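# Move refrigerator bottles upright onto cart tray, close door

## Task

Take each bottle still inside the refrigerator to the top tray of the cart and leave it standing upright there, then close the refrigerator door completely. Bottles already on the tray must also be upright at the end. The task fails if a glass bottle drops any real distance, if the door is swung open or shut violently, or if the robot tips over or finishes leaning. Anything that stays in place only because the robot is holding it does not count.

## Robot and tools

ROBOT. TidyBot++: a wheeled base 0.54 m long, 0.50 m wide and 0.38 m tall on four powered casters. It carries a single seven-joint arm ending in a two-finger gripper. The shoulder sits 0.12 m ahead of the base centre and 0.68 m above the floor. There are two cameras: base_camera, fixed on the base, and wrist_camera, which looks along the hand. The arm starts folded with the hand pointing down. In that pose the wrist reaches up to 0.08 m beyond the front of the base and the elbow rises to 1.15 m.

FRAMES. In the base frame the origin is on the floor below the base centre, x points forward, y to the left and z up. hand_pose is reported in this frame. It is the point halfway between the finger pads. Its z axis runs out along the fingers, and its y axis is the line along which the fingers close. The odometry frame is the base frame as it stood at the start of the scene. base_odometry comes from wheel rotation, so any slipping shows up as travel, and it drifts a few cm and degrees over many moves. Heading is positive to the left, from -3.142 to 3.142. base_tilt is in degrees, with forward lean and right lean positive. Each reading carries a fixed bias of about 1 degree.

execute_actions. Argument "actions" is a list holding one action, or empty to just read the state and images. An action may contain:
- "base": exactly one relative move, measured from where the base last reported itself. translate_m drives straight, in metres, forward positive, -2 to 2. strafe_m moves sideways, in metres, left positive, -2 to 2. rotate_rad turns in place, in radians, counter-clockwise seen from above positive, -6.3 to 6.3.
- "joints": a single dictionary for the one arm, with absolute targets by name. joint_1_rad to joint_7_rad are in radians. joint_2_rad ranges -2.249 to 2.249, joint_4_rad -2.579 to 2.579 and joint_6_rad -2.099 to 2.099. Joints 1, 3, 5 and 7 turn without limit but move the short way round, so give steps under half a turn. gripper_pos runs from 0 (open, gap about 85 mm) to 1 (closed). The gap is roughly 85 x (1 - gripper_pos) mm.
- "speeds": top speed caps for this action only. translate_m and strafe_m take 0.05 to 0.5 m/s, and rotate_rad takes 0.1 to 1.57 rad/s. The maximum is the default. A base move needing more than 8.667 s is rejected.
No action runs longer than 15 s. Its motions start together and may end at different times. A joint or base you leave out may still be pushing toward its previous target. "cameras" is a list of base_camera, wrist_camera or all. Leaving it out or passing null gives all cameras; [] gives none. The "pictures" line gives the order of the images. An unknown key or an out-of-range number makes the whole call rejected with no motion.

JOINT SENSES. joint_1_rad positive turns the arm clockwise from above, the opposite of rotate_rad. With joint_1_rad 0, joint_3_rad 3.14 and joint_5_rad 0 the arm moves in the vertical plane through x. The upper arm's lean from vertical is joint_2; the forearm's is joint_2 - joint_4; the hand's is joint_2 - joint_4 - joint_6. The segments are 0.42, 0.31 and 0.31 m long. Reach forward is the sum of length x sin(lean), and height above the shoulder is the sum of length x cos(lean). joint_7_rad at 1.57 with the hand down opens the fingers left and right. A downward-pointing hand can reach about 0.94 m high at most, and only near the base. "Done" tolerances are ±0.039 for joints 1-4, ±0.056 for joints 5-7 and ±0.03 for the gripper.

RESULTS. base_status and joint_status say how each motion ended. "done" means reached; for the base it only means the wheels turned the commanded amount, slip included. "off_target" means it stopped short and may keep pushing. "contact_stop" or "time_out" means it gave up and holds where it is. "joint command not followed" plus a "cause:" line means the arm targets were withheld to avoid a self-collision; the gripper target still runs. Nothing stops the arm from striking the base. A gripper at 1 reporting "off_target" means it is holding something. on_its_own lists what moved without being commanded. motor_effort gives percentages with the peak in brackets; both readings are noisy. Also watch for "ARM HIT", "MOTOR HOT", "OVER-TEMPERATURE FAULT" and "limit_stop_at_motor_heat"; after the last one, send the target again. A torque fault freezes the arm and gripper for 10 s. If any result reports a stop, the remaining calls in that reply are skipped.

ACCURACY. Friction and load leave the hand 1-2 cm off, more when stretched out. To correct, send the last command plus (wanted angle - read angle). While holding something, never command the angle a joint currently reads, or the arm will sag further. Trust the images over hand_pose.

OTHER TOOLS. wait: seconds, 0 to 10; returns state and images without new commands. zoom_image: camera (base_camera or wrist_camera) and region [x0, y0, x1, y1] in pixels from the top-left of that camera's latest full image, at most 504 by 504. read_manual: section "licences" only; it gives the URDF licence texts. finished_scene: scene, the current scene number. It ends the scene for good, reports success and gives the next task. A reply with no tool call ends everything.

AVOID. Do not drop glass bottles or let them fall. Move the door slowly, never slam it. Do not drive while the arm is caught on something high (about 0.8 m and up), because the robot can tip; pushing or pulling sideways on a raised hand can lift wheels. Avoid driving the arm into objects, which causes torque faults. A blocked base keeps pushing hard. Release everything before finishing. Loose objects may occasionally be bumped by outside disturbances. Heavy loads held long heat the motors.

Each tool is called by a JSON object that holds its "api" and its "payload".

## Session

{"api": "execute_actions", "payload": {"actions": []}}

Scene clock: 0.00 s.
base_odometry: x=+0.000 y=+0.000 heading=+0.000 (m, m, rad; odometry frame)
base_tilt: forward=+0.3 right=+0.3 (deg)
base_status: not commanded
joint_positions: joint_1_rad=-0.023 joint_2_rad=-0.341 joint_3_rad=+3.186 joint_4_rad=-2.526 joint_5_rad=+0.025 joint_6_rad=-0.842 joint_7_rad=+1.611 gripper_pos=+0.000
joint_status: not commanded
motor_effort: joint_1_rad=-1 joint_2_rad=-3 joint_3_rad=+0 joint_4_rad=+17 joint_5_rad=-1 joint_6_rad=+3 joint_7_rad=+1 (%)
hand_pose: x=+0.2716 y=-0.0059 z=+0.5882 quat_wxyz=(+0.004, +0.998, +0.018, +0.058) (m; base frame)
pictures: base_camera, wrist_camera
Images, in order (width x height): base_camera 644x364, wrist_camera 644x476.

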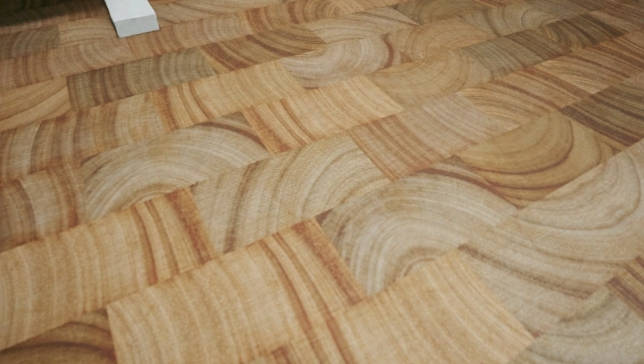

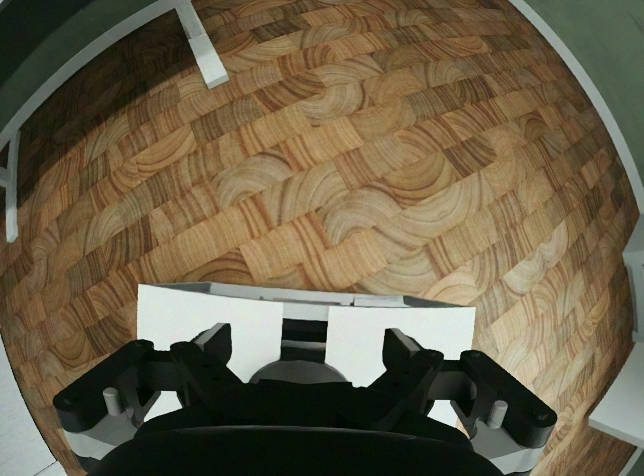

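{"api": "execute_actions", "payload": {"actions": [{"joints":{"joint_6_rad":0.5,"joint_1_rad":-0.8}}], "cameras": ["wrist_camera"]}}

{"api": "execute_actions", "payload": {"actions": [{"joints":{"joint_1_rad":1.2}}], "cameras": ["wrist_camera"]}}

{"api": "execute_actions", "payload": {"actions": [{"joints":{"joint_1_rad":3.1}}], "cameras": ["wrist_camera"]}}

Scene clock: 6.87 s.
base_odometry: x=+0.000 y=+0.000 heading=+0.000 (m, m, rad; odometry frame)
base_tilt: forward=+0.2 right=+0.3 (deg)
base_status: not commanded
joint_positions: joint_1_rad=-0.790 joint_2_rad=-0.341 joint_3_rad=+3.186 joint_4_rad=-2.526 joint_5_rad=+0.025 joint_6_rad=+0.460 joint_7_rad=+1.611 gripper_pos=+0.000
joint_status: all done
motor_effort: joint_1_rad=+0(1) joint_2_rad=-7(8) joint_3_rad=+0(0) joint_4_rad=+19(19) joint_5_rad=-1(0) joint_6_rad=+9(8) joint_7_rad=+0(1) (%)
hand_pose: x=+0.4283 y=+0.2905 z=+0.8497 quat_wxyz=(-0.228, +0.698, +0.298, +0.609) (m; base frame)
pictures: wrist_camera
Images, in order (width x height): wrist_camera 644x476.

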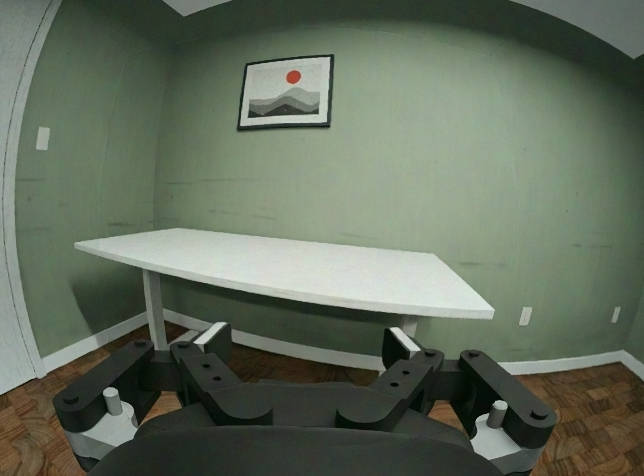

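Scene clock: 9.97 s.
base_odometry: x=+0.000 y=+0.000 heading=+0.000 (m, m, rad; odometry frame)
base_tilt: forward=+0.3 right=+0.3 (deg)
base_status: not commanded
joint_positions: joint_1_rad=+1.190 joint_2_rad=-0.341 joint_3_rad=+3.186 joint_4_rad=-2.526 joint_5_rad=+0.025 joint_6_rad=+0.460 joint_7_rad=+1.611 gripper_pos=+0.000
joint_status: all done
motor_effort: joint_1_rad=-1(1) joint_2_rad=-7(7) joint_3_rad=+0(0) joint_4_rad=+19(19) joint_5_rad=-1(1) joint_6_rad=+10(9) joint_7_rad=+0(0) (%)
hand_pose: x=+0.2621 y=-0.3994 z=+0.8497 quat_wxyz=(+0.384, +0.633, -0.420, +0.525) (m; base frame)
pictures: wrist_camera
Images, in order (width x height): wrist_camera 644x476.

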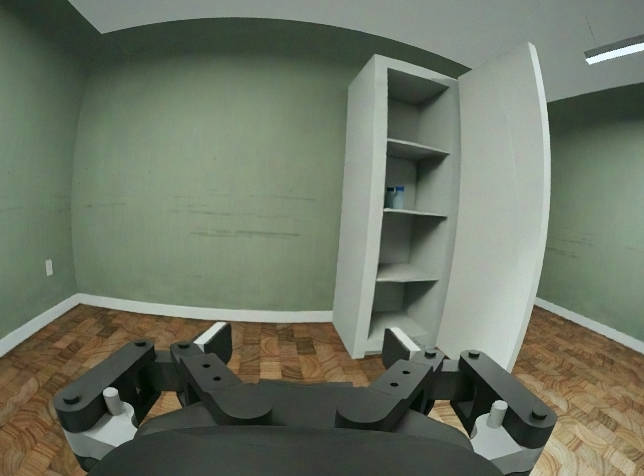

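Scene clock: 13.00 s.
base_odometry: x=+0.000 y=+0.000 heading=+0.000 (m, m, rad; odometry frame)
base_tilt: forward=+0.3 right=+0.3 (deg)
base_status: not commanded
joint_positions: joint_1_rad=+3.090 joint_2_rad=-0.341 joint_3_rad=+3.186 joint_4_rad=-2.526 joint_5_rad=+0.025 joint_6_rad=+0.460 joint_7_rad=+1.611 gripper_pos=+0.000
joint_status: all done
motor_effort: joint_1_rad=+0(0) joint_2_rad=-7(8) joint_3_rad=+0(0) joint_4_rad=+19(19) joint_5_rad=-1(0) joint_6_rad=+10(9) joint_7_rad=+1(1) (%)
hand_pose: x=-0.3053 y=-0.0063 z=+0.8497 quat_wxyz=(+0.651, +0.026, -0.759, -0.007) (m; base frame)
pictures: wrist_camera
Images, in order (width x height): wrist_camera 644x476.

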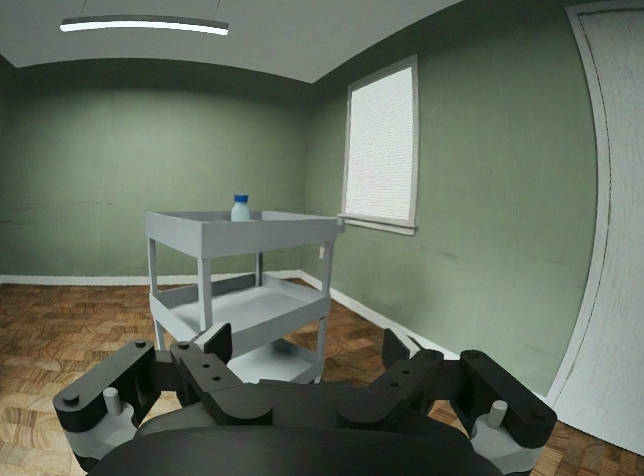

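{"api": "execute_actions", "payload": {"actions": [{"base":{"rotate_rad":-1.15},"joints":{"joint_1_rad":1.6}}], "cameras": ["wrist_camera"]}}

{"api": "execute_actions", "payload": {"actions": [{"base":{"strafe_m":-0.5},"joints":{"joint_1_rad":0,"joint_2_rad":-0.2,"joint_3_rad":3.14,"joint_4_rad":-1.9,"joint_5_rad":0,"joint_6_rad":0.13,"joint_7_rad":1.57}}]}}

Scene clock: 28.37 s.
base_odometry: x=+0.000 y=+0.000 heading=-1.149 (m, m, rad; odometry frame)
base_tilt: forward=+0.4 right=+0.3 (deg)
base_status: done
joint_positions: joint_1_rad=+1.610 joint_2_rad=-0.341 joint_3_rad=+3.186 joint_4_rad=-2.526 joint_5_rad=+0.025 joint_6_rad=+0.460 joint_7_rad=+1.611 gripper_pos=+0.000
joint_status: all done
motor_effort: joint_1_rad=-1(1) joint_2_rad=-7(8) joint_3_rad=+0(0) joint_4_rad=+19(19) joint_5_rad=+0(0) joint_6_rad=+9(9) joint_7_rad=+1(1) (%)
hand_pose: x=+0.0871 y=-0.4231 z=+0.8497 quat_wxyz=(+0.485, +0.531, -0.543, +0.433) (m; base frame)
pictures: wrist_camera
Images, in order (width x height): wrist_camera 644x476.

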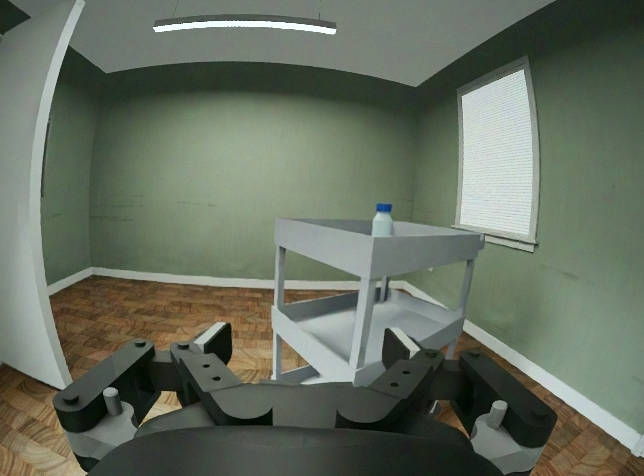

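Scene clock: 31.17 s.
base_odometry: x=-0.457 y=-0.204 heading=-1.150 (m, m, rad; odometry frame)
base_tilt: forward=+0.3 right=+0.3 (deg)
base_status: done
joint_positions: joint_1_rad=+0.007 joint_2_rad=-0.224 joint_3_rad=+3.149 joint_4_rad=-1.915 joint_5_rad=+0.025 joint_6_rad=+0.177 joint_7_rad=+1.599 gripper_pos=+0.000
joint_status: all done
motor_effort: joint_1_rad=-1(1) joint_2_rad=-15(15) joint_3_rad=+0(2) joint_4_rad=+22(22) joint_5_rad=+0(1) joint_6_rad=+10(9) joint_7_rad=+1(1) (%)
hand_pose: x=+0.6486 y=-0.0055 z=+1.0718 quat_wxyz=(+0.022, +0.687, +0.014, +0.726) (m; base frame)
pictures: base_camera, wrist_camera
Images, in order (width x height): base_camera 644x364, wrist_camera 644x476.

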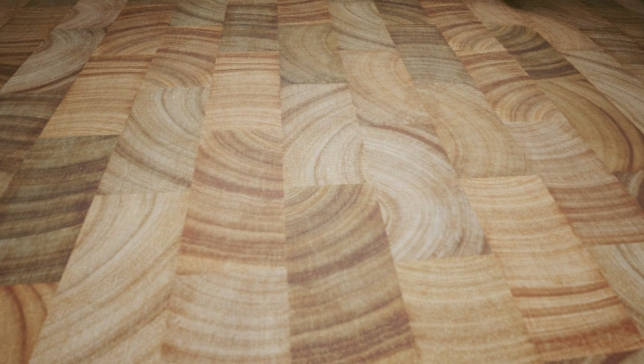

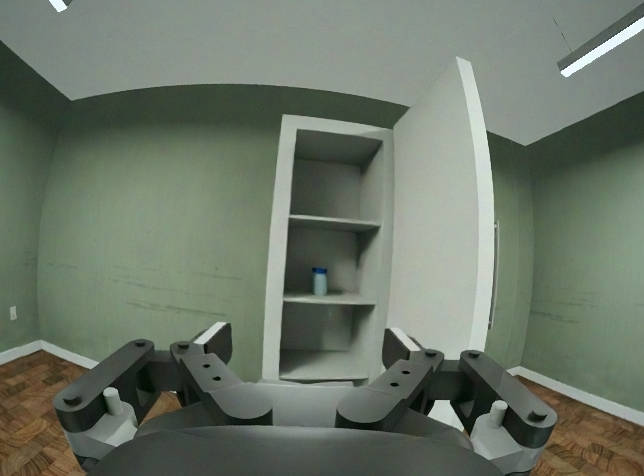

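{"api": "execute_actions", "payload": {"actions": [{"base":{"rotate_rad":0.06},"joints":{"joint_2_rad":0.3,"joint_4_rad":-1.82,"joint_5_rad":-0.03,"joint_6_rad":0.57}}], "cameras": []}}

{"api": "execute_actions", "payload": {"actions": [{"base":{"strafe_m":-0.1}}], "cameras": []}}

{"api": "execute_actions", "payload": {"actions": [{"base":{"translate_m":0.5}}]}}

Scene clock: 38.43 s.
base_odometry: x=-0.457 y=-0.204 heading=-1.090 (m, m, rad; odometry frame)
base_tilt: forward=+0.3 right=+0.3 (deg)
base_status: done
joint_positions: joint_1_rad=+0.001 joint_2_rad=+0.295 joint_3_rad=+3.139 joint_4_rad=-1.835 joint_5_rad=+0.000 joint_6_rad=+0.524 joint_7_rad=+1.599 gripper_pos=+0.000
joint_status: all done
motor_effort: joint_1_rad=+0(3) joint_2_rad=-32(34) joint_3_rad=+0(3) joint_4_rad=+19(22) joint_5_rad=+0(1) joint_6_rad=+9(10) joint_7_rad=+1(1) (%)
hand_pose: x=+0.8188 y=+0.0024 z=+0.9065 quat_wxyz=(+0.009, +0.719, +0.010, +0.694) (m; base frame)
pictures: none
No camera images: the call's "cameras" was empty. Leave "cameras" out to get every camera's image.

Scene clock: 39.70 s.
base_odometry: x=-0.545 y=-0.250 heading=-1.089 (m, m, rad; odometry frame)
base_tilt: forward=+0.4 right=+0.3 (deg)
base_status: done
joint_positions: joint_1_rad=+0.004 joint_2_rad=+0.295 joint_3_rad=+3.141 joint_4_rad=-1.835 joint_5_rad=-0.003 joint_6_rad=+0.526 joint_7_rad=+1.599 gripper_pos=+0.000
joint_status: not commanded
motor_effort: joint_1_rad=+0(3) joint_2_rad=-33(36) joint_3_rad=-1(2) joint_4_rad=+20(20) joint_5_rad=-1(1) joint_6_rad=+10(11) joint_7_rad=+1(0) (%)
hand_pose: x=+0.8190 y=-0.0020 z=+0.9076 quat_wxyz=(+0.011, +0.719, +0.007, +0.695) (m; base frame)
pictures: none
No camera images: the call's "cameras" was empty. Leave "cameras" out to get every camera's image.

Scene clock: 42.07 s.
base_odometry: x=-0.314 y=-0.694 heading=-1.090 (m, m, rad; odometry frame)
base_tilt: forward=+0.2 right=+0.3 (deg)
base_status: done
joint_positions: joint_1_rad=+0.004 joint_2_rad=+0.299 joint_3_rad=+3.141 joint_4_rad=-1.830 joint_5_rad=-0.004 joint_6_rad=+0.528 joint_7_rad=+1.599 gripper_pos=+0.000
joint_status: not commanded
motor_effort: joint_1_rad=-1(3) joint_2_rad=-32(36) joint_3_rad=+0(3) joint_4_rad=+19(21) joint_5_rad=-1(1) joint_6_rad=+9(10) joint_7_rad=+1(1) (%)
hand_pose: x=+0.8209 y=-0.0017 z=+0.9079 quat_wxyz=(+0.010, +0.718, +0.007, +0.696) (m; base frame)
pictures: base_camera, wrist_camera
Images, in order (width x height): base_camera 644x364, wrist_camera 644x476.

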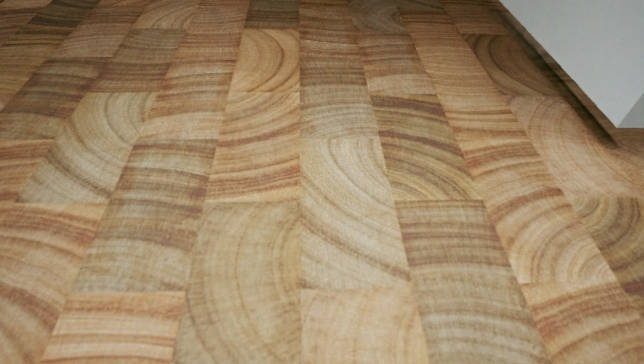

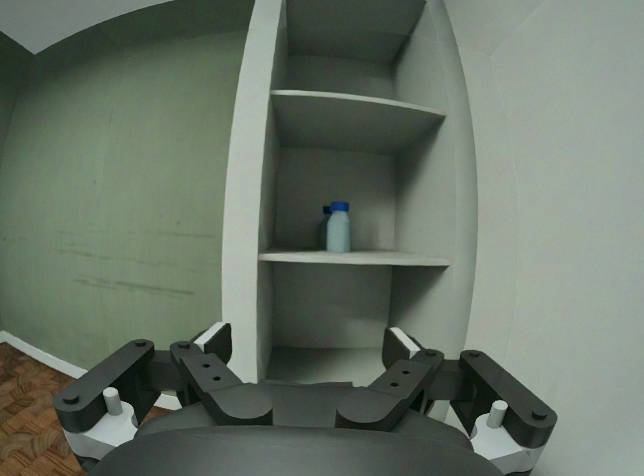

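{"api": "execute_actions", "payload": {"actions": [{"base":{"strafe_m":-0.05},"joints":{"joint_2_rad":0.5,"joint_4_rad":-0.81,"joint_6_rad":-0.67}}], "cameras": []}}

{"api": "execute_actions", "payload": {"actions": [{"base":{"translate_m":0.3},"speeds":{"translate_m":0.25}}]}}

Scene clock: 55.13 s.
base_odometry: x=-0.358 y=-0.717 heading=-1.089 (m, m, rad; odometry frame)
base_tilt: forward=+0.3 right=+0.4 (deg)
base_status: done
joint_positions: joint_1_rad=+0.004 joint_2_rad=+0.476 joint_3_rad=+3.143 joint_4_rad=-0.823 joint_5_rad=-0.004 joint_6_rad=-0.626 joint_7_rad=+1.599 gripper_pos=+0.000
joint_status: all done
motor_effort: joint_1_rad=-1(2) joint_2_rad=-40(40) joint_3_rad=-1(3) joint_4_rad=+21(22) joint_5_rad=-1(0) joint_6_rad=+9(10) joint_7_rad=+0(1) (%)
hand_pose: x=+0.9067 y=-0.0020 z=+1.0320 quat_wxyz=(+0.008, +0.821, +0.009, +0.571) (m; base frame)
pictures: none
No camera images: the call's "cameras" was empty. Leave "cameras" out to get every camera's image.

Scene clock: 57.23 s.
base_odometry: x=-0.220 y=-0.983 heading=-1.090 (m, m, rad; odometry frame)
base_tilt: forward=+0.4 right=+0.3 (deg)
base_status: done
joint_positions: joint_1_rad=+0.004 joint_2_rad=+0.491 joint_3_rad=+3.143 joint_4_rad=-0.822 joint_5_rad=-0.004 joint_6_rad=-0.627 joint_7_rad=+1.599 gripper_pos=+0.000
joint_status: not commanded
motor_effort: joint_1_rad=+0(1) joint_2_rad=-41(44) joint_3_rad=+0(1) joint_4_rad=+21(22) joint_5_rad=-1(0) joint_6_rad=+9(10) joint_7_rad=+1(1) (%)
hand_pose: x=+0.9118 y=-0.0020 z=+1.0202 quat_wxyz=(+0.008, +0.825, +0.009, +0.565) (m; base frame)
pictures: base_camera, wrist_camera
Images, in order (width x height): base_camera 644x364, wrist_camera 644x476.

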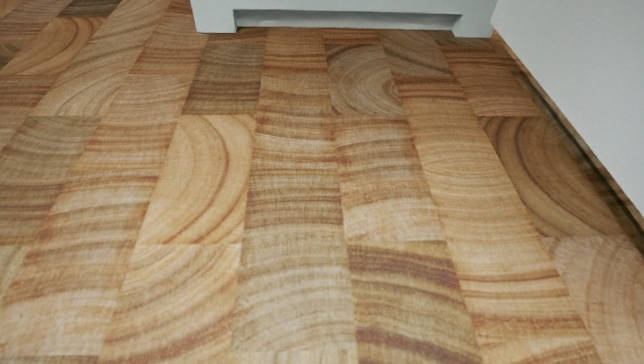

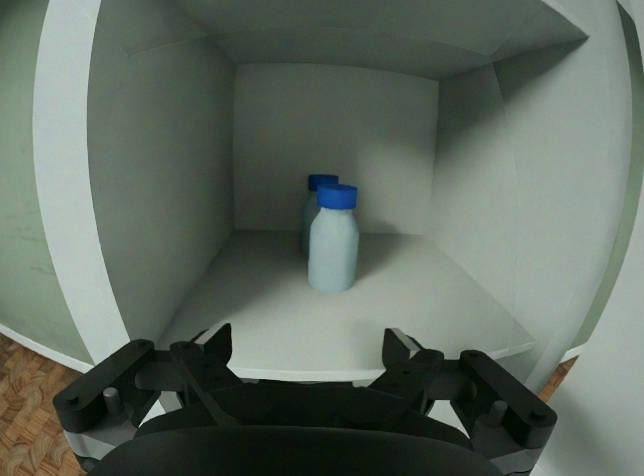

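{"api": "execute_actions", "payload": {"actions": [{"base":{"strafe_m":-0.025}}], "cameras": []}}

{"api": "execute_actions", "payload": {"actions": [{"base":{"translate_m":0.11},"speeds":{"translate_m":0.15}}]}}

Scene clock: 62.97 s.
base_odometry: x=-0.242 y=-0.995 heading=-1.089 (m, m, rad; odometry frame)
base_tilt: forward=+0.3 right=+0.3 (deg)
base_status: done
joint_positions: joint_1_rad=+0.005 joint_2_rad=+0.491 joint_3_rad=+3.143 joint_4_rad=-0.822 joint_5_rad=-0.004 joint_6_rad=-0.627 joint_7_rad=+1.599 gripper_pos=+0.000
joint_status: not commanded
motor_effort: joint_1_rad=+0(3) joint_2_rad=-41(43) joint_3_rad=-1(2) joint_4_rad=+21(22) joint_5_rad=-1(1) joint_6_rad=+9(9) joint_7_rad=+1(1) (%)
hand_pose: x=+0.9118 y=-0.0023 z=+1.0202 quat_wxyz=(+0.008, +0.825, +0.009, +0.565) (m; base frame)
pictures: none
No camera images: the call's "cameras" was empty. Leave "cameras" out to get every camera's image.

Scene clock: 64.40 s.
base_odometry: x=-0.191 y=-1.093 heading=-1.090 (m, m, rad; odometry frame)
base_tilt: forward=+0.3 right=+0.3 (deg)
base_status: done
joint_positions: joint_1_rad=+0.005 joint_2_rad=+0.495 joint_3_rad=+3.143 joint_4_rad=-0.821 joint_5_rad=-0.004 joint_6_rad=-0.628 joint_7_rad=+1.599 gripper_pos=+0.000
joint_status: not commanded
motor_effort: joint_1_rad=+0(2) joint_2_rad=-41(44) joint_3_rad=-1(1) joint_4_rad=+21(22) joint_5_rad=-1(0) joint_6_rad=+9(9) joint_7_rad=+1(1) (%)
hand_pose: x=+0.9129 y=-0.0022 z=+1.0176 quat_wxyz=(+0.008, +0.826, +0.009, +0.563) (m; base frame)
pictures: base_camera, wrist_camera
Images, in order (width x height): base_camera 644x364, wrist_camera 644x476.

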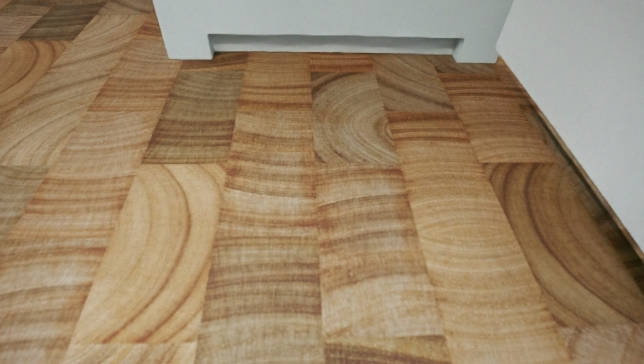

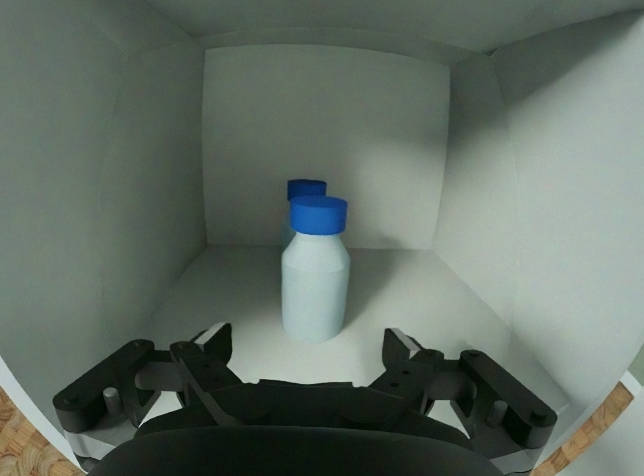

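{"api": "execute_actions", "payload": {"actions": [{"base":{"translate_m":0.1},"speeds":{"translate_m":0.1}}], "cameras": ["wrist_camera"]}}

Scene clock: 86.03 s.
base_odometry: x=-0.145 y=-1.182 heading=-1.090 (m, m, rad; odometry frame)
base_tilt: forward=+0.4 right=+0.3 (deg)
base_status: done
joint_positions: joint_1_rad=+0.004 joint_2_rad=+0.497 joint_3_rad=+3.143 joint_4_rad=-0.821 joint_5_rad=-0.004 joint_6_rad=-0.628 joint_7_rad=+1.599 gripper_pos=+0.000
joint_status: not commanded
motor_effort: joint_1_rad=+0(3) joint_2_rad=-41(44) joint_3_rad=-1(2) joint_4_rad=+21(22) joint_5_rad=-1(1) joint_6_rad=+8(9) joint_7_rad=+1(0) (%)
hand_pose: x=+0.9137 y=-0.0021 z=+1.0159 quat_wxyz=(+0.008, +0.827, +0.009, +0.562) (m; base frame)
pictures: wrist_camera
Images, in order (width x height): wrist_camera 644x476.

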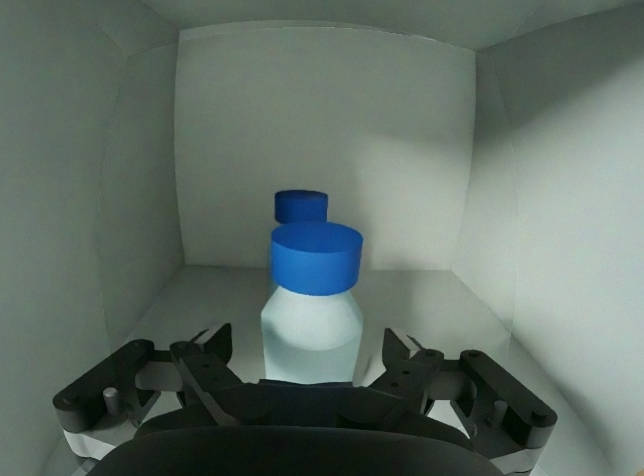

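{"api": "execute_actions", "payload": {"actions": [{"base":{"translate_m":0.04},"joints":{"joint_2_rad":0.465},"speeds":{"translate_m":0.05}}], "cameras": ["wrist_camera"]}}

Scene clock: 91.63 s.
base_odometry: x=-0.127 y=-1.217 heading=-1.091 (m, m, rad; odometry frame)
base_tilt: forward=+0.3 right=+0.3 (deg)
base_status: done
joint_positions: joint_1_rad=+0.004 joint_2_rad=+0.479 joint_3_rad=+3.143 joint_4_rad=-0.821 joint_5_rad=-0.004 joint_6_rad=-0.629 joint_7_rad=+1.599 gripper_pos=+0.000
joint_status: all done
motor_effort: joint_1_rad=-1(3) joint_2_rad=-39(46) joint_3_rad=-1(2) joint_4_rad=+21(22) joint_5_rad=-1(1) joint_6_rad=+8(9) joint_7_rad=+1(1) (%)
hand_pose: x=+0.9075 y=-0.0019 z=+1.0304 quat_wxyz=(+0.008, +0.822, +0.009, +0.570) (m; base frame)
pictures: wrist_camera
Images, in order (width x height): wrist_camera 644x476.

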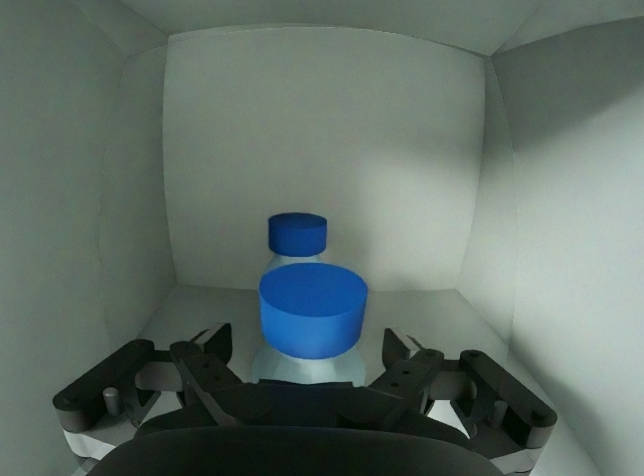

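{"api": "execute_actions", "payload": {"actions": [{"base":{"translate_m":0.015},"speeds":{"translate_m":0.05}}], "cameras": []}}

{"api": "execute_actions", "payload": {"actions": [{"joints":{"gripper_pos":1}}], "cameras": ["wrist_camera"]}}

{"api": "execute_actions", "payload": {"actions": [{"joints":{"joint_2_rad":0.4}}], "cameras": ["wrist_camera"]}}

Scene clock: 97.00 s.
base_odometry: x=-0.120 y=-1.231 heading=-1.091 (m, m, rad; odometry frame)
base_tilt: forward=+0.3 right=+0.3 (deg)
base_status: done
joint_positions: joint_1_rad=+0.004 joint_2_rad=+0.476 joint_3_rad=+3.143 joint_4_rad=-0.820 joint_5_rad=-0.004 joint_6_rad=-0.629 joint_7_rad=+1.599 gripper_pos=+0.000
joint_status: not commanded
motor_effort: joint_1_rad=+0(2) joint_2_rad=-40(45) joint_3_rad=+0(1) joint_4_rad=+21(22) joint_5_rad=-1(1) joint_6_rad=+9(9) joint_7_rad=+1(0) (%)
hand_pose: x=+0.9065 y=-0.0019 z=+1.0327 quat_wxyz=(+0.008, +0.821, +0.009, +0.571) (m; base frame)
pictures: none
No camera images: the call's "cameras" was empty. Leave "cameras" out to get every camera's image.

Scene clock: 98.10 s.
base_odometry: x=-0.120 y=-1.231 heading=-1.091 (m, m, rad; odometry frame)
base_tilt: forward=+0.3 right=+0.2 (deg)
base_status: not commanded
joint_positions: joint_1_rad=+0.004 joint_2_rad=+0.476 joint_3_rad=+3.143 joint_4_rad=-0.820 joint_5_rad=-0.004 joint_6_rad=-0.629 joint_7_rad=+1.598 gripper_pos=+0.438
joint_status: gripper_pos off_target (ended at +0.438, target +1.000)
motor_effort: joint_1_rad=-2(2) joint_2_rad=-40(41) joint_3_rad=-2(2) joint_4_rad=+21(22) joint_5_rad=-1(2) joint_6_rad=+10(9) joint_7_rad=+1(1) (%)
hand_pose: x=+0.9063 y=-0.0019 z=+1.0331 quat_wxyz=(+0.008, +0.821, +0.009, +0.571) (m; base frame)
pictures: wrist_camera
Images, in order (width x height): wrist_camera 644x476.

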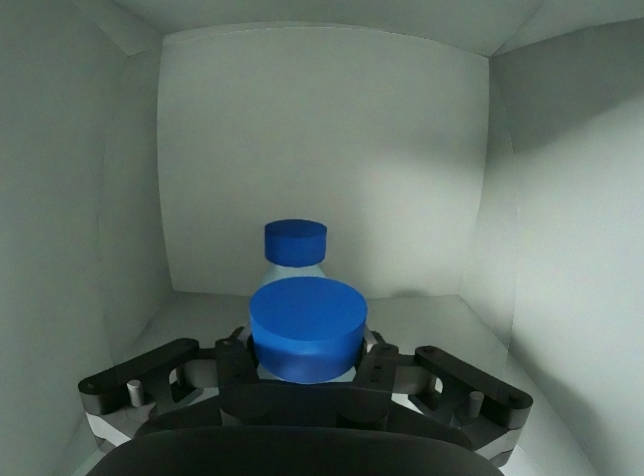

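Scene clock: 98.93 s.
base_odometry: x=-0.120 y=-1.231 heading=-1.091 (m, m, rad; odometry frame)
base_tilt: forward=+0.3 right=+0.3 (deg)
base_status: not commanded
joint_positions: joint_1_rad=+0.004 joint_2_rad=+0.457 joint_3_rad=+3.143 joint_4_rad=-0.826 joint_5_rad=-0.004 joint_6_rad=-0.651 joint_7_rad=+1.598 gripper_pos=+0.438
joint_status: joint_2_rad off_target (ended at +0.457, target +0.400)
motor_effort: joint_1_rad=+0(1) joint_2_rad=-46(47) joint_3_rad=-1(2) joint_4_rad=+26(26) joint_5_rad=-1(2) joint_6_rad=+12(13) joint_7_rad=+1(1) (%)
hand_pose: x=+0.8970 y=-0.0018 z=+1.0379 quat_wxyz=(+0.008, +0.823, +0.009, +0.568) (m; base frame)
pictures: wrist_camera
Images, in order (width x height): wrist_camera 644x476.

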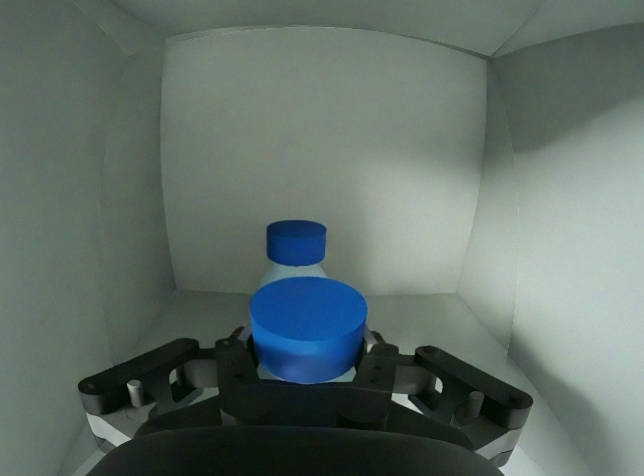

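{"api": "execute_actions", "payload": {"actions": [{"joints":{"joint_2_rad":0.36,"joint_4_rad":-0.78,"joint_6_rad":-0.74}}], "cameras": ["wrist_camera"]}}

{"api": "execute_actions", "payload": {"actions": [{"base":{"translate_m":-0.95},"speeds":{"translate_m":0.3}}], "cameras": []}}

{"api": "execute_actions", "payload": {"actions": [{"joints":{"joint_1_rad":-0.9}}], "cameras": ["wrist_camera"]}}

Scene clock: 105.10 s.
base_odometry: x=-0.120 y=-1.231 heading=-1.091 (m, m, rad; odometry frame)
base_tilt: forward=+0.4 right=+0.3 (deg)
base_status: not commanded
joint_positions: joint_1_rad=+0.004 joint_2_rad=+0.406 joint_3_rad=+3.143 joint_4_rad=-0.815 joint_5_rad=-0.004 joint_6_rad=-0.726 joint_7_rad=+1.598 gripper_pos=+0.438
joint_status: joint_2_rad off_target (ended at +0.406, target +0.360); the others done
motor_effort: joint_1_rad=+0(0) joint_2_rad=-44(49) joint_3_rad=-1(1) joint_4_rad=+25(26) joint_5_rad=-1(1) joint_6_rad=+12(13) joint_7_rad=+1(1) (%)
hand_pose: x=+0.8700 y=-0.0016 z=+1.0618 quat_wxyz=(+0.008, +0.827, +0.009, +0.562) (m; base frame)
pictures: wrist_camera
Images, in order (width x height): wrist_camera 644x476.

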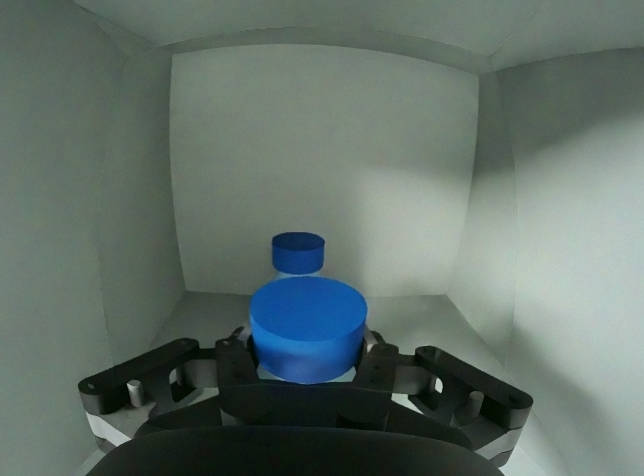

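Scene clock: 109.37 s.
base_odometry: x=-0.558 y=-0.388 heading=-1.091 (m, m, rad; odometry frame)
base_tilt: forward=+0.3 right=+0.3 (deg)
base_status: done
joint_positions: joint_1_rad=+0.002 joint_2_rad=+0.397 joint_3_rad=+3.142 joint_4_rad=-0.813 joint_5_rad=-0.007 joint_6_rad=-0.728 joint_7_rad=+1.598 gripper_pos=+0.438
joint_status: not commanded
motor_effort: joint_1_rad=+0(3) joint_2_rad=-43(49) joint_3_rad=-1(2) joint_4_rad=+25(27) joint_5_rad=+0(0) joint_6_rad=+12(13) joint_7_rad=+0(1) (%)
hand_pose: x=+0.8664 y=+0.0006 z=+1.0689 quat_wxyz=(+0.005, +0.824, +0.009, +0.566) (m; base frame)
pictures: none
No camera images: the call's "cameras" was empty. Leave "cameras" out to get every camera's image.

Scene clock: 111.53 s.
base_odometry: x=-0.558 y=-0.388 heading=-1.091 (m, m, rad; odometry frame)
base_tilt: forward=+0.2 right=+0.3 (deg)
base_status: not commanded
joint_positions: joint_1_rad=-0.897 joint_2_rad=+0.397 joint_3_rad=+3.137 joint_4_rad=-0.813 joint_5_rad=-0.007 joint_6_rad=-0.728 joint_7_rad=+1.598 gripper_pos=+0.438
joint_status: all done
motor_effort: joint_1_rad=+0(3) joint_2_rad=-43(45) joint_3_rad=+0(2) joint_4_rad=+25(25) joint_5_rad=+0(1) joint_6_rad=+13(13) joint_7_rad=+0(1) (%)
hand_pose: x=+0.5813 y=+0.5872 z=+1.0690 quat_wxyz=(-0.243, +0.738, +0.368, +0.511) (m; base frame)
pictures: wrist_camera
Images, in order (width x height): wrist_camera 644x476.

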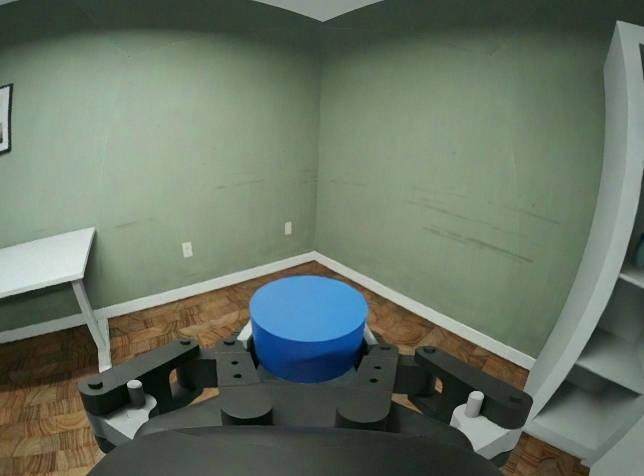

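{"api": "execute_actions", "payload": {"actions": [{"base":{"rotate_rad":2.1},"joints":{"joint_2_rad":0.1,"joint_4_rad":-1.0,"joint_6_rad":-0.8},"speeds":{"rotate_rad":0.7}}], "cameras": ["wrist_camera"]}}

{"api": "execute_actions", "payload": {"actions": [{"base":{"rotate_rad":1.0},"joints":{"joint_1_rad":-0.3},"speeds":{"rotate_rad":0.7}}]}}

Scene clock: 121.10 s.
base_odometry: x=-0.558 y=-0.388 heading=+1.008 (m, m, rad; odometry frame)
base_tilt: forward=+0.3 right=+0.3 (deg)
base_status: done
joint_positions: joint_1_rad=-0.904 joint_2_rad=+0.131 joint_3_rad=+3.136 joint_4_rad=-1.012 joint_5_rad=-0.008 joint_6_rad=-0.782 joint_7_rad=+1.598 gripper_pos=+0.438
joint_status: all done
motor_effort: joint_1_rad=-1(6) joint_2_rad=-32(44) joint_3_rad=-1(5) joint_4_rad=+25(27) joint_5_rad=-1(3) joint_6_rad=+13(14) joint_7_rad=+1(1) (%)
hand_pose: x=+0.5052 y=+0.5015 z=+1.1212 quat_wxyz=(-0.248, +0.733, +0.370, +0.515) (m; base frame)
pictures: wrist_camera
Images, in order (width x height): wrist_camera 644x476.

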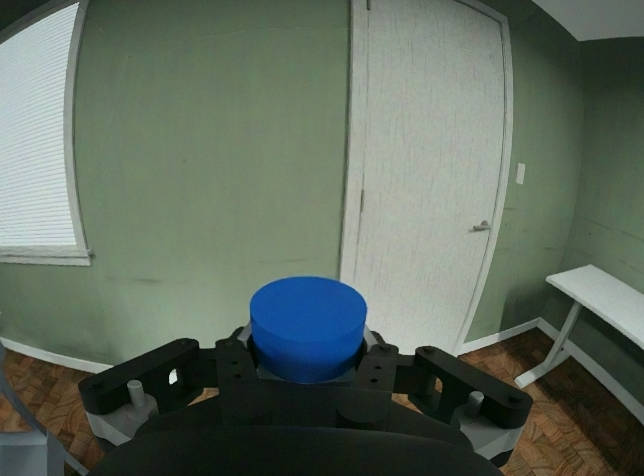

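Scene clock: 123.53 s.
base_odometry: x=-0.558 y=-0.388 heading=+2.007 (m, m, rad; odometry frame)
base_tilt: forward=+0.4 right=+0.3 (deg)
base_status: done
joint_positions: joint_1_rad=-0.304 joint_2_rad=+0.131 joint_3_rad=+3.136 joint_4_rad=-1.012 joint_5_rad=-0.009 joint_6_rad=-0.782 joint_7_rad=+1.598 gripper_pos=+0.438
joint_status: all done
motor_effort: joint_1_rad=+0(4) joint_2_rad=-32(33) joint_3_rad=+0(3) joint_4_rad=+25(25) joint_5_rad=-1(1) joint_6_rad=+12(13) joint_7_rad=+1(1) (%)
hand_pose: x=+0.7208 y=+0.1960 z=+1.1211 quat_wxyz=(-0.085, +0.809, +0.137, +0.565) (m; base frame)
pictures: base_camera, wrist_camera
Images, in order (width x height): base_camera 644x364, wrist_camera 644x476.

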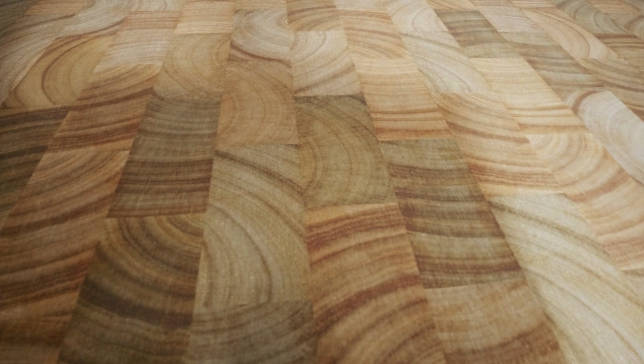

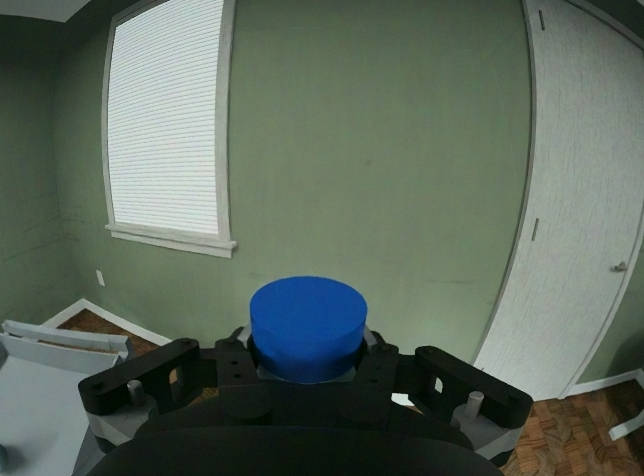

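{"api": "execute_actions", "payload": {"actions": [{"joints":{"joint_1_rad":-1.25}}]}}

Scene clock: 127.47 s.
base_odometry: x=-0.558 y=-0.388 heading=+2.007 (m, m, rad; odometry frame)
base_tilt: forward=+0.3 right=+0.3 (deg)
base_status: not commanded
joint_positions: joint_1_rad=-1.245 joint_2_rad=+0.131 joint_3_rad=+3.136 joint_4_rad=-1.012 joint_5_rad=-0.009 joint_6_rad=-0.782 joint_7_rad=+1.598 gripper_pos=+0.438
joint_status: all done
motor_effort: joint_1_rad=+0(2) joint_2_rad=-32(34) joint_3_rad=+0(2) joint_4_rad=+25(25) joint_5_rad=-1(1) joint_6_rad=+12(13) joint_7_rad=+1(1) (%)
hand_pose: x=+0.3152 y=+0.6018 z=+1.1211 quat_wxyz=(-0.332, +0.660, +0.489, +0.465) (m; base frame)
pictures: base_camera, wrist_camera
Images, in order (width x height): base_camera 644x364, wrist_camera 644x476.

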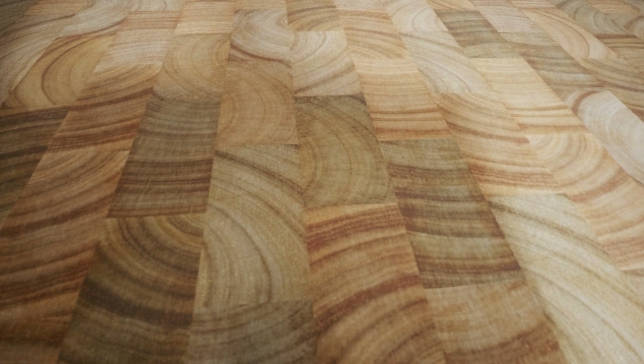

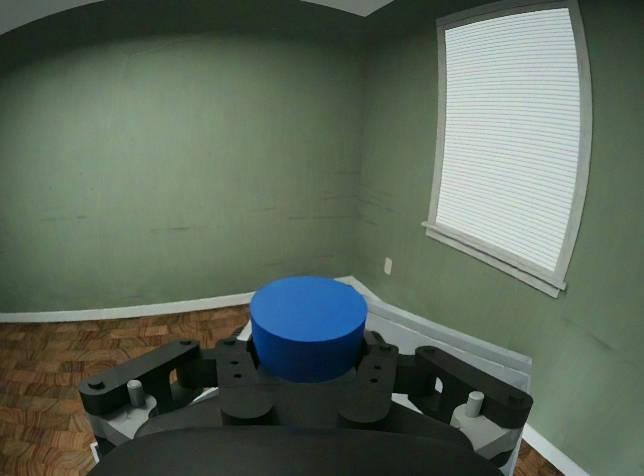

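{"api": "execute_actions", "payload": {"actions": [{"joints":{"joint_1_rad":-0.8}}], "cameras": ["wrist_camera"]}}

{"api": "execute_actions", "payload": {"actions": [{"joints":{"joint_1_rad":-1.75}}], "cameras": ["wrist_camera"]}}

Scene clock: 132.73 s.
base_odometry: x=-0.558 y=-0.388 heading=+2.007 (m, m, rad; odometry frame)
base_tilt: forward=+0.3 right=+0.2 (deg)
base_status: not commanded
joint_positions: joint_1_rad=-0.804 joint_2_rad=+0.131 joint_3_rad=+3.142 joint_4_rad=-1.012 joint_5_rad=-0.009 joint_6_rad=-0.782 joint_7_rad=+1.598 gripper_pos=+0.438
joint_status: all done
motor_effort: joint_1_rad=+0(2) joint_2_rad=-32(32) joint_3_rad=+0(2) joint_4_rad=+25(25) joint_5_rad=+0(1) joint_6_rad=+13(14) joint_7_rad=+1(1) (%)
hand_pose: x=+0.5560 y=+0.4580 z=+1.1211 quat_wxyz=(-0.221, +0.751, +0.330, +0.527) (m; base frame)
pictures: wrist_camera
Images, in order (width x height): wrist_camera 644x476.

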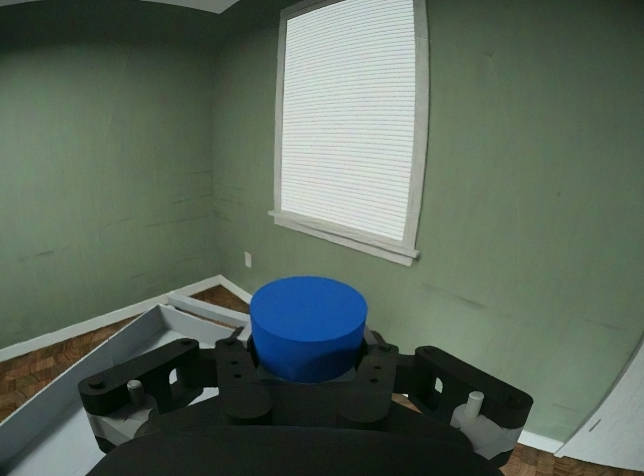

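Scene clock: 134.97 s.
base_odometry: x=-0.558 y=-0.388 heading=+2.007 (m, m, rad; odometry frame)
base_tilt: forward=+0.3 right=+0.3 (deg)
base_status: not commanded
joint_positions: joint_1_rad=-1.745 joint_2_rad=+0.131 joint_3_rad=+3.138 joint_4_rad=-1.012 joint_5_rad=-0.009 joint_6_rad=-0.782 joint_7_rad=+1.598 gripper_pos=+0.438
joint_status: all done
motor_effort: joint_1_rad=+0(2) joint_2_rad=-31(34) joint_3_rad=-1(2) joint_4_rad=+25(25) joint_5_rad=-2(2) joint_6_rad=+13(13) joint_7_rad=+1(0) (%)
hand_pose: x=+0.0037 y=+0.6224 z=+1.1211 quat_wxyz=(-0.436, +0.519, +0.636, +0.369) (m; base frame)
pictures: wrist_camera
Images, in order (width x height): wrist_camera 644x476.

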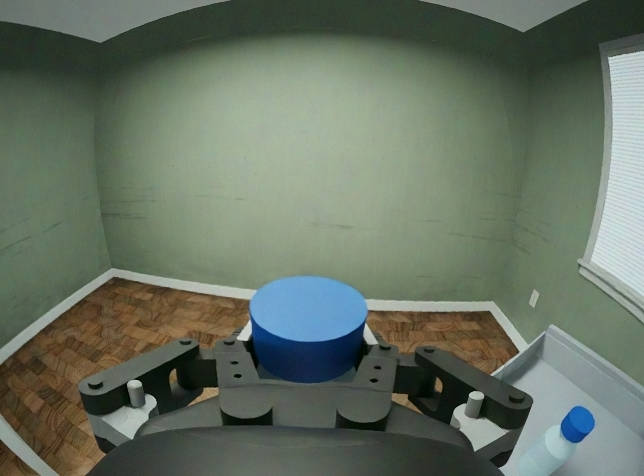

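{"api": "execute_actions", "payload": {"actions": [{"base":{"strafe_m":-0.15},"joints":{"joint_1_rad":-1.3,"joint_2_rad":-0.1,"joint_6_rad":-1.5}}], "cameras": ["wrist_camera"]}}

Scene clock: 141.80 s.
base_odometry: x=-0.422 y=-0.324 heading=+2.008 (m, m, rad; odometry frame)
base_tilt: forward=+0.3 right=+0.2 (deg)
base_status: done
joint_positions: joint_1_rad=-1.310 joint_2_rad=-0.088 joint_3_rad=+3.144 joint_4_rad=-1.015 joint_5_rad=-0.009 joint_6_rad=-1.477 joint_7_rad=+1.598 gripper_pos=+0.438
joint_status: all done
motor_effort: joint_1_rad=+0(3) joint_2_rad=-19(37) joint_3_rad=+0(3) joint_4_rad=+21(25) joint_5_rad=+0(3) joint_6_rad=+9(14) joint_7_rad=+0(0) (%)
hand_pose: x=+0.2254 y=+0.4104 z=+1.0593 quat_wxyz=(-0.219, +0.732, +0.578, +0.286) (m; base frame)
pictures: wrist_camera
Images, in order (width x height): wrist_camera 644x476.

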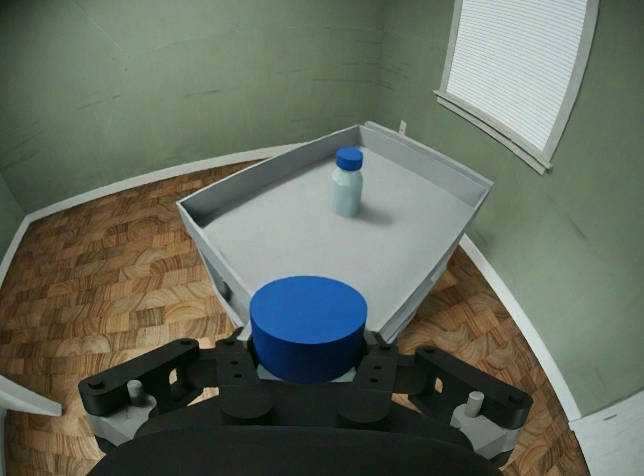

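{"api": "execute_actions", "payload": {"actions": [{"joints":{"joint_1_rad":-1.17,"joint_2_rad":0.11,"joint_4_rad":-1.1,"joint_6_rad":-0.78}}], "cameras": []}}

{"api": "execute_actions", "payload": {"actions": [{"joints":{"joint_2_rad":0.26,"joint_4_rad":-1.1,"joint_6_rad":-0.63}}], "cameras": []}}

{"api": "execute_actions", "payload": {"actions": [{"joints":{"joint_2_rad":0.32,"joint_4_rad":-1.26,"joint_6_rad":-0.4}}], "cameras": ["wrist_camera"]}}

Scene clock: 153.93 s.
base_odometry: x=-0.422 y=-0.324 heading=+2.008 (m, m, rad; odometry frame)
base_tilt: forward=+0.3 right=+0.3 (deg)
base_status: not commanded
joint_positions: joint_1_rad=-1.177 joint_2_rad=+0.147 joint_3_rad=+3.144 joint_4_rad=-1.117 joint_5_rad=-0.009 joint_6_rad=-0.836 joint_7_rad=+1.598 gripper_pos=+0.438
joint_status: all done
motor_effort: joint_1_rad=+0(1) joint_2_rad=-33(38) joint_3_rad=+0(1) joint_4_rad=+25(28) joint_5_rad=-1(1) joint_6_rad=+11(13) joint_7_rad=+1(1) (%)
hand_pose: x=+0.3593 y=+0.5826 z=+1.0356 quat_wxyz=(-0.274, +0.716, +0.489, +0.416) (m; base frame)
pictures: none
No camera images: the call's "cameras" was empty. Leave "cameras" out to get every camera's image.

Scene clock: 155.13 s.
base_odometry: x=-0.422 y=-0.324 heading=+2.008 (m, m, rad; odometry frame)
base_tilt: forward=+0.2 right=+0.2 (deg)
base_status: not commanded
joint_positions: joint_1_rad=-1.177 joint_2_rad=+0.295 joint_3_rad=+3.144 joint_4_rad=-1.121 joint_5_rad=-0.009 joint_6_rad=-0.697 joint_7_rad=+1.598 gripper_pos=+0.438
joint_status: joint_6_rad off_target (ended at -0.697, target -0.630); the others done
motor_effort: joint_1_rad=+0(1) joint_2_rad=-40(44) joint_3_rad=+0(1) joint_4_rad=+25(27) joint_5_rad=-1(1) joint_6_rad=+11(13) joint_7_rad=+0(1) (%)
hand_pose: x=+0.3862 y=+0.6464 z=+0.9725 quat_wxyz=(-0.270, +0.719, +0.491, +0.411) (m; base frame)
pictures: none
No camera images: the call's "cameras" was empty. Leave "cameras" out to get every camera's image.

Scene clock: 156.30 s.
base_odometry: x=-0.422 y=-0.324 heading=+2.008 (m, m, rad; odometry frame)
base_tilt: forward=+0.3 right=+0.3 (deg)
base_status: not commanded
joint_positions: joint_1_rad=-1.177 joint_2_rad=+0.344 joint_3_rad=+3.144 joint_4_rad=-1.276 joint_5_rad=-0.009 joint_6_rad=-0.465 joint_7_rad=+1.598 gripper_pos=+0.438
joint_status: joint_6_rad off_target (ended at -0.465, target -0.400); the others done
motor_effort: joint_1_rad=+0(1) joint_2_rad=-41(45) joint_3_rad=-1(0) joint_4_rad=+26(27) joint_5_rad=+0(0) joint_6_rad=+12(12) joint_7_rad=+1(1) (%)
hand_pose: x=+0.3973 y=+0.6714 z=+0.9096 quat_wxyz=(-0.276, +0.714, +0.486, +0.422) (m; base frame)
pictures: wrist_camera
Images, in order (width x height): wrist_camera 644x476.

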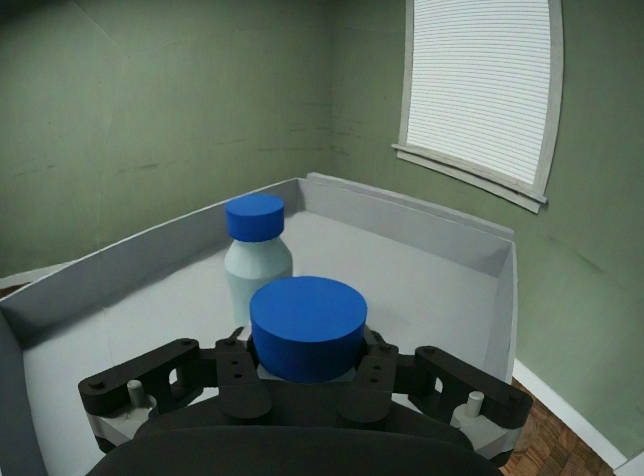

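{"api": "execute_actions", "payload": {"actions": [{"joints":{"joint_2_rad":0.345,"joint_4_rad":-1.29,"joint_6_rad":-0.31}}], "cameras": ["wrist_camera"]}}

{"api": "execute_actions", "payload": {"actions": [{"joints":{"joint_2_rad":0.38,"joint_6_rad":-0.28}}], "cameras": ["wrist_camera"]}}

Scene clock: 160.67 s.
base_odometry: x=-0.422 y=-0.324 heading=+2.008 (m, m, rad; odometry frame)
base_tilt: forward=+0.2 right=+0.3 (deg)
base_status: not commanded
joint_positions: joint_1_rad=-1.177 joint_2_rad=+0.360 joint_3_rad=+3.144 joint_4_rad=-1.302 joint_5_rad=-0.009 joint_6_rad=-0.373 joint_7_rad=+1.598 gripper_pos=+0.438
joint_status: joint_6_rad off_target (ended at -0.373, target -0.310); the others done
motor_effort: joint_1_rad=+0(0) joint_2_rad=-42(44) joint_3_rad=+0(1) joint_4_rad=+26(26) joint_5_rad=+0(1) joint_6_rad=+12(13) joint_7_rad=+1(1) (%)
hand_pose: x=+0.4025 y=+0.6832 z=+0.9081 quat_wxyz=(-0.288, +0.703, +0.478, +0.440) (m; base frame)
pictures: wrist_camera
Images, in order (width x height): wrist_camera 644x476.

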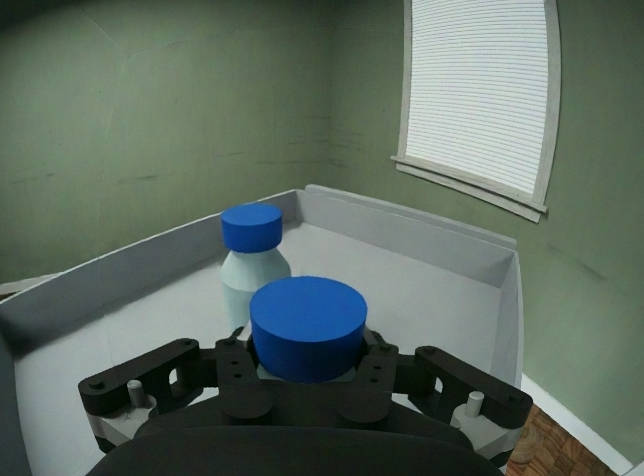

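Scene clock: 161.40 s.
base_odometry: x=-0.422 y=-0.324 heading=+2.008 (m, m, rad; odometry frame)
base_tilt: forward=+0.3 right=+0.3 (deg)
base_status: not commanded
joint_positions: joint_1_rad=-1.177 joint_2_rad=+0.375 joint_3_rad=+3.144 joint_4_rad=-1.302 joint_5_rad=-0.009 joint_6_rad=-0.335 joint_7_rad=+1.598 gripper_pos=+0.438
joint_status: all done
motor_effort: joint_1_rad=+0(1) joint_2_rad=-40(42) joint_3_rad=+0(1) joint_4_rad=+24(26) joint_5_rad=-1(0) joint_6_rad=+10(12) joint_7_rad=+1(1) (%)
hand_pose: x=+0.4059 y=+0.6911 z=+0.9074 quat_wxyz=(-0.293, +0.698, +0.475, +0.448) (m; base frame)
pictures: wrist_camera
Images, in order (width x height): wrist_camera 644x476.

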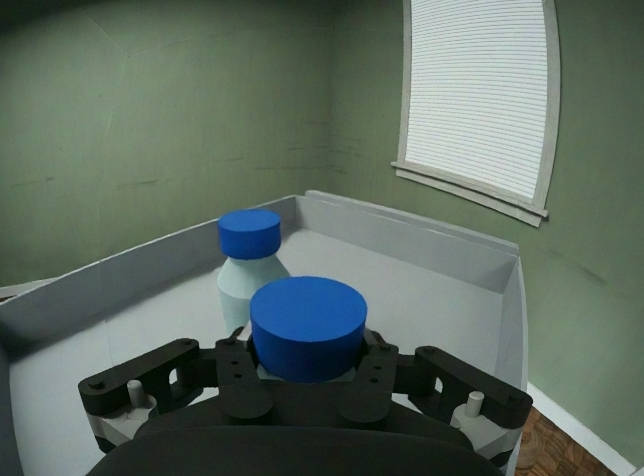

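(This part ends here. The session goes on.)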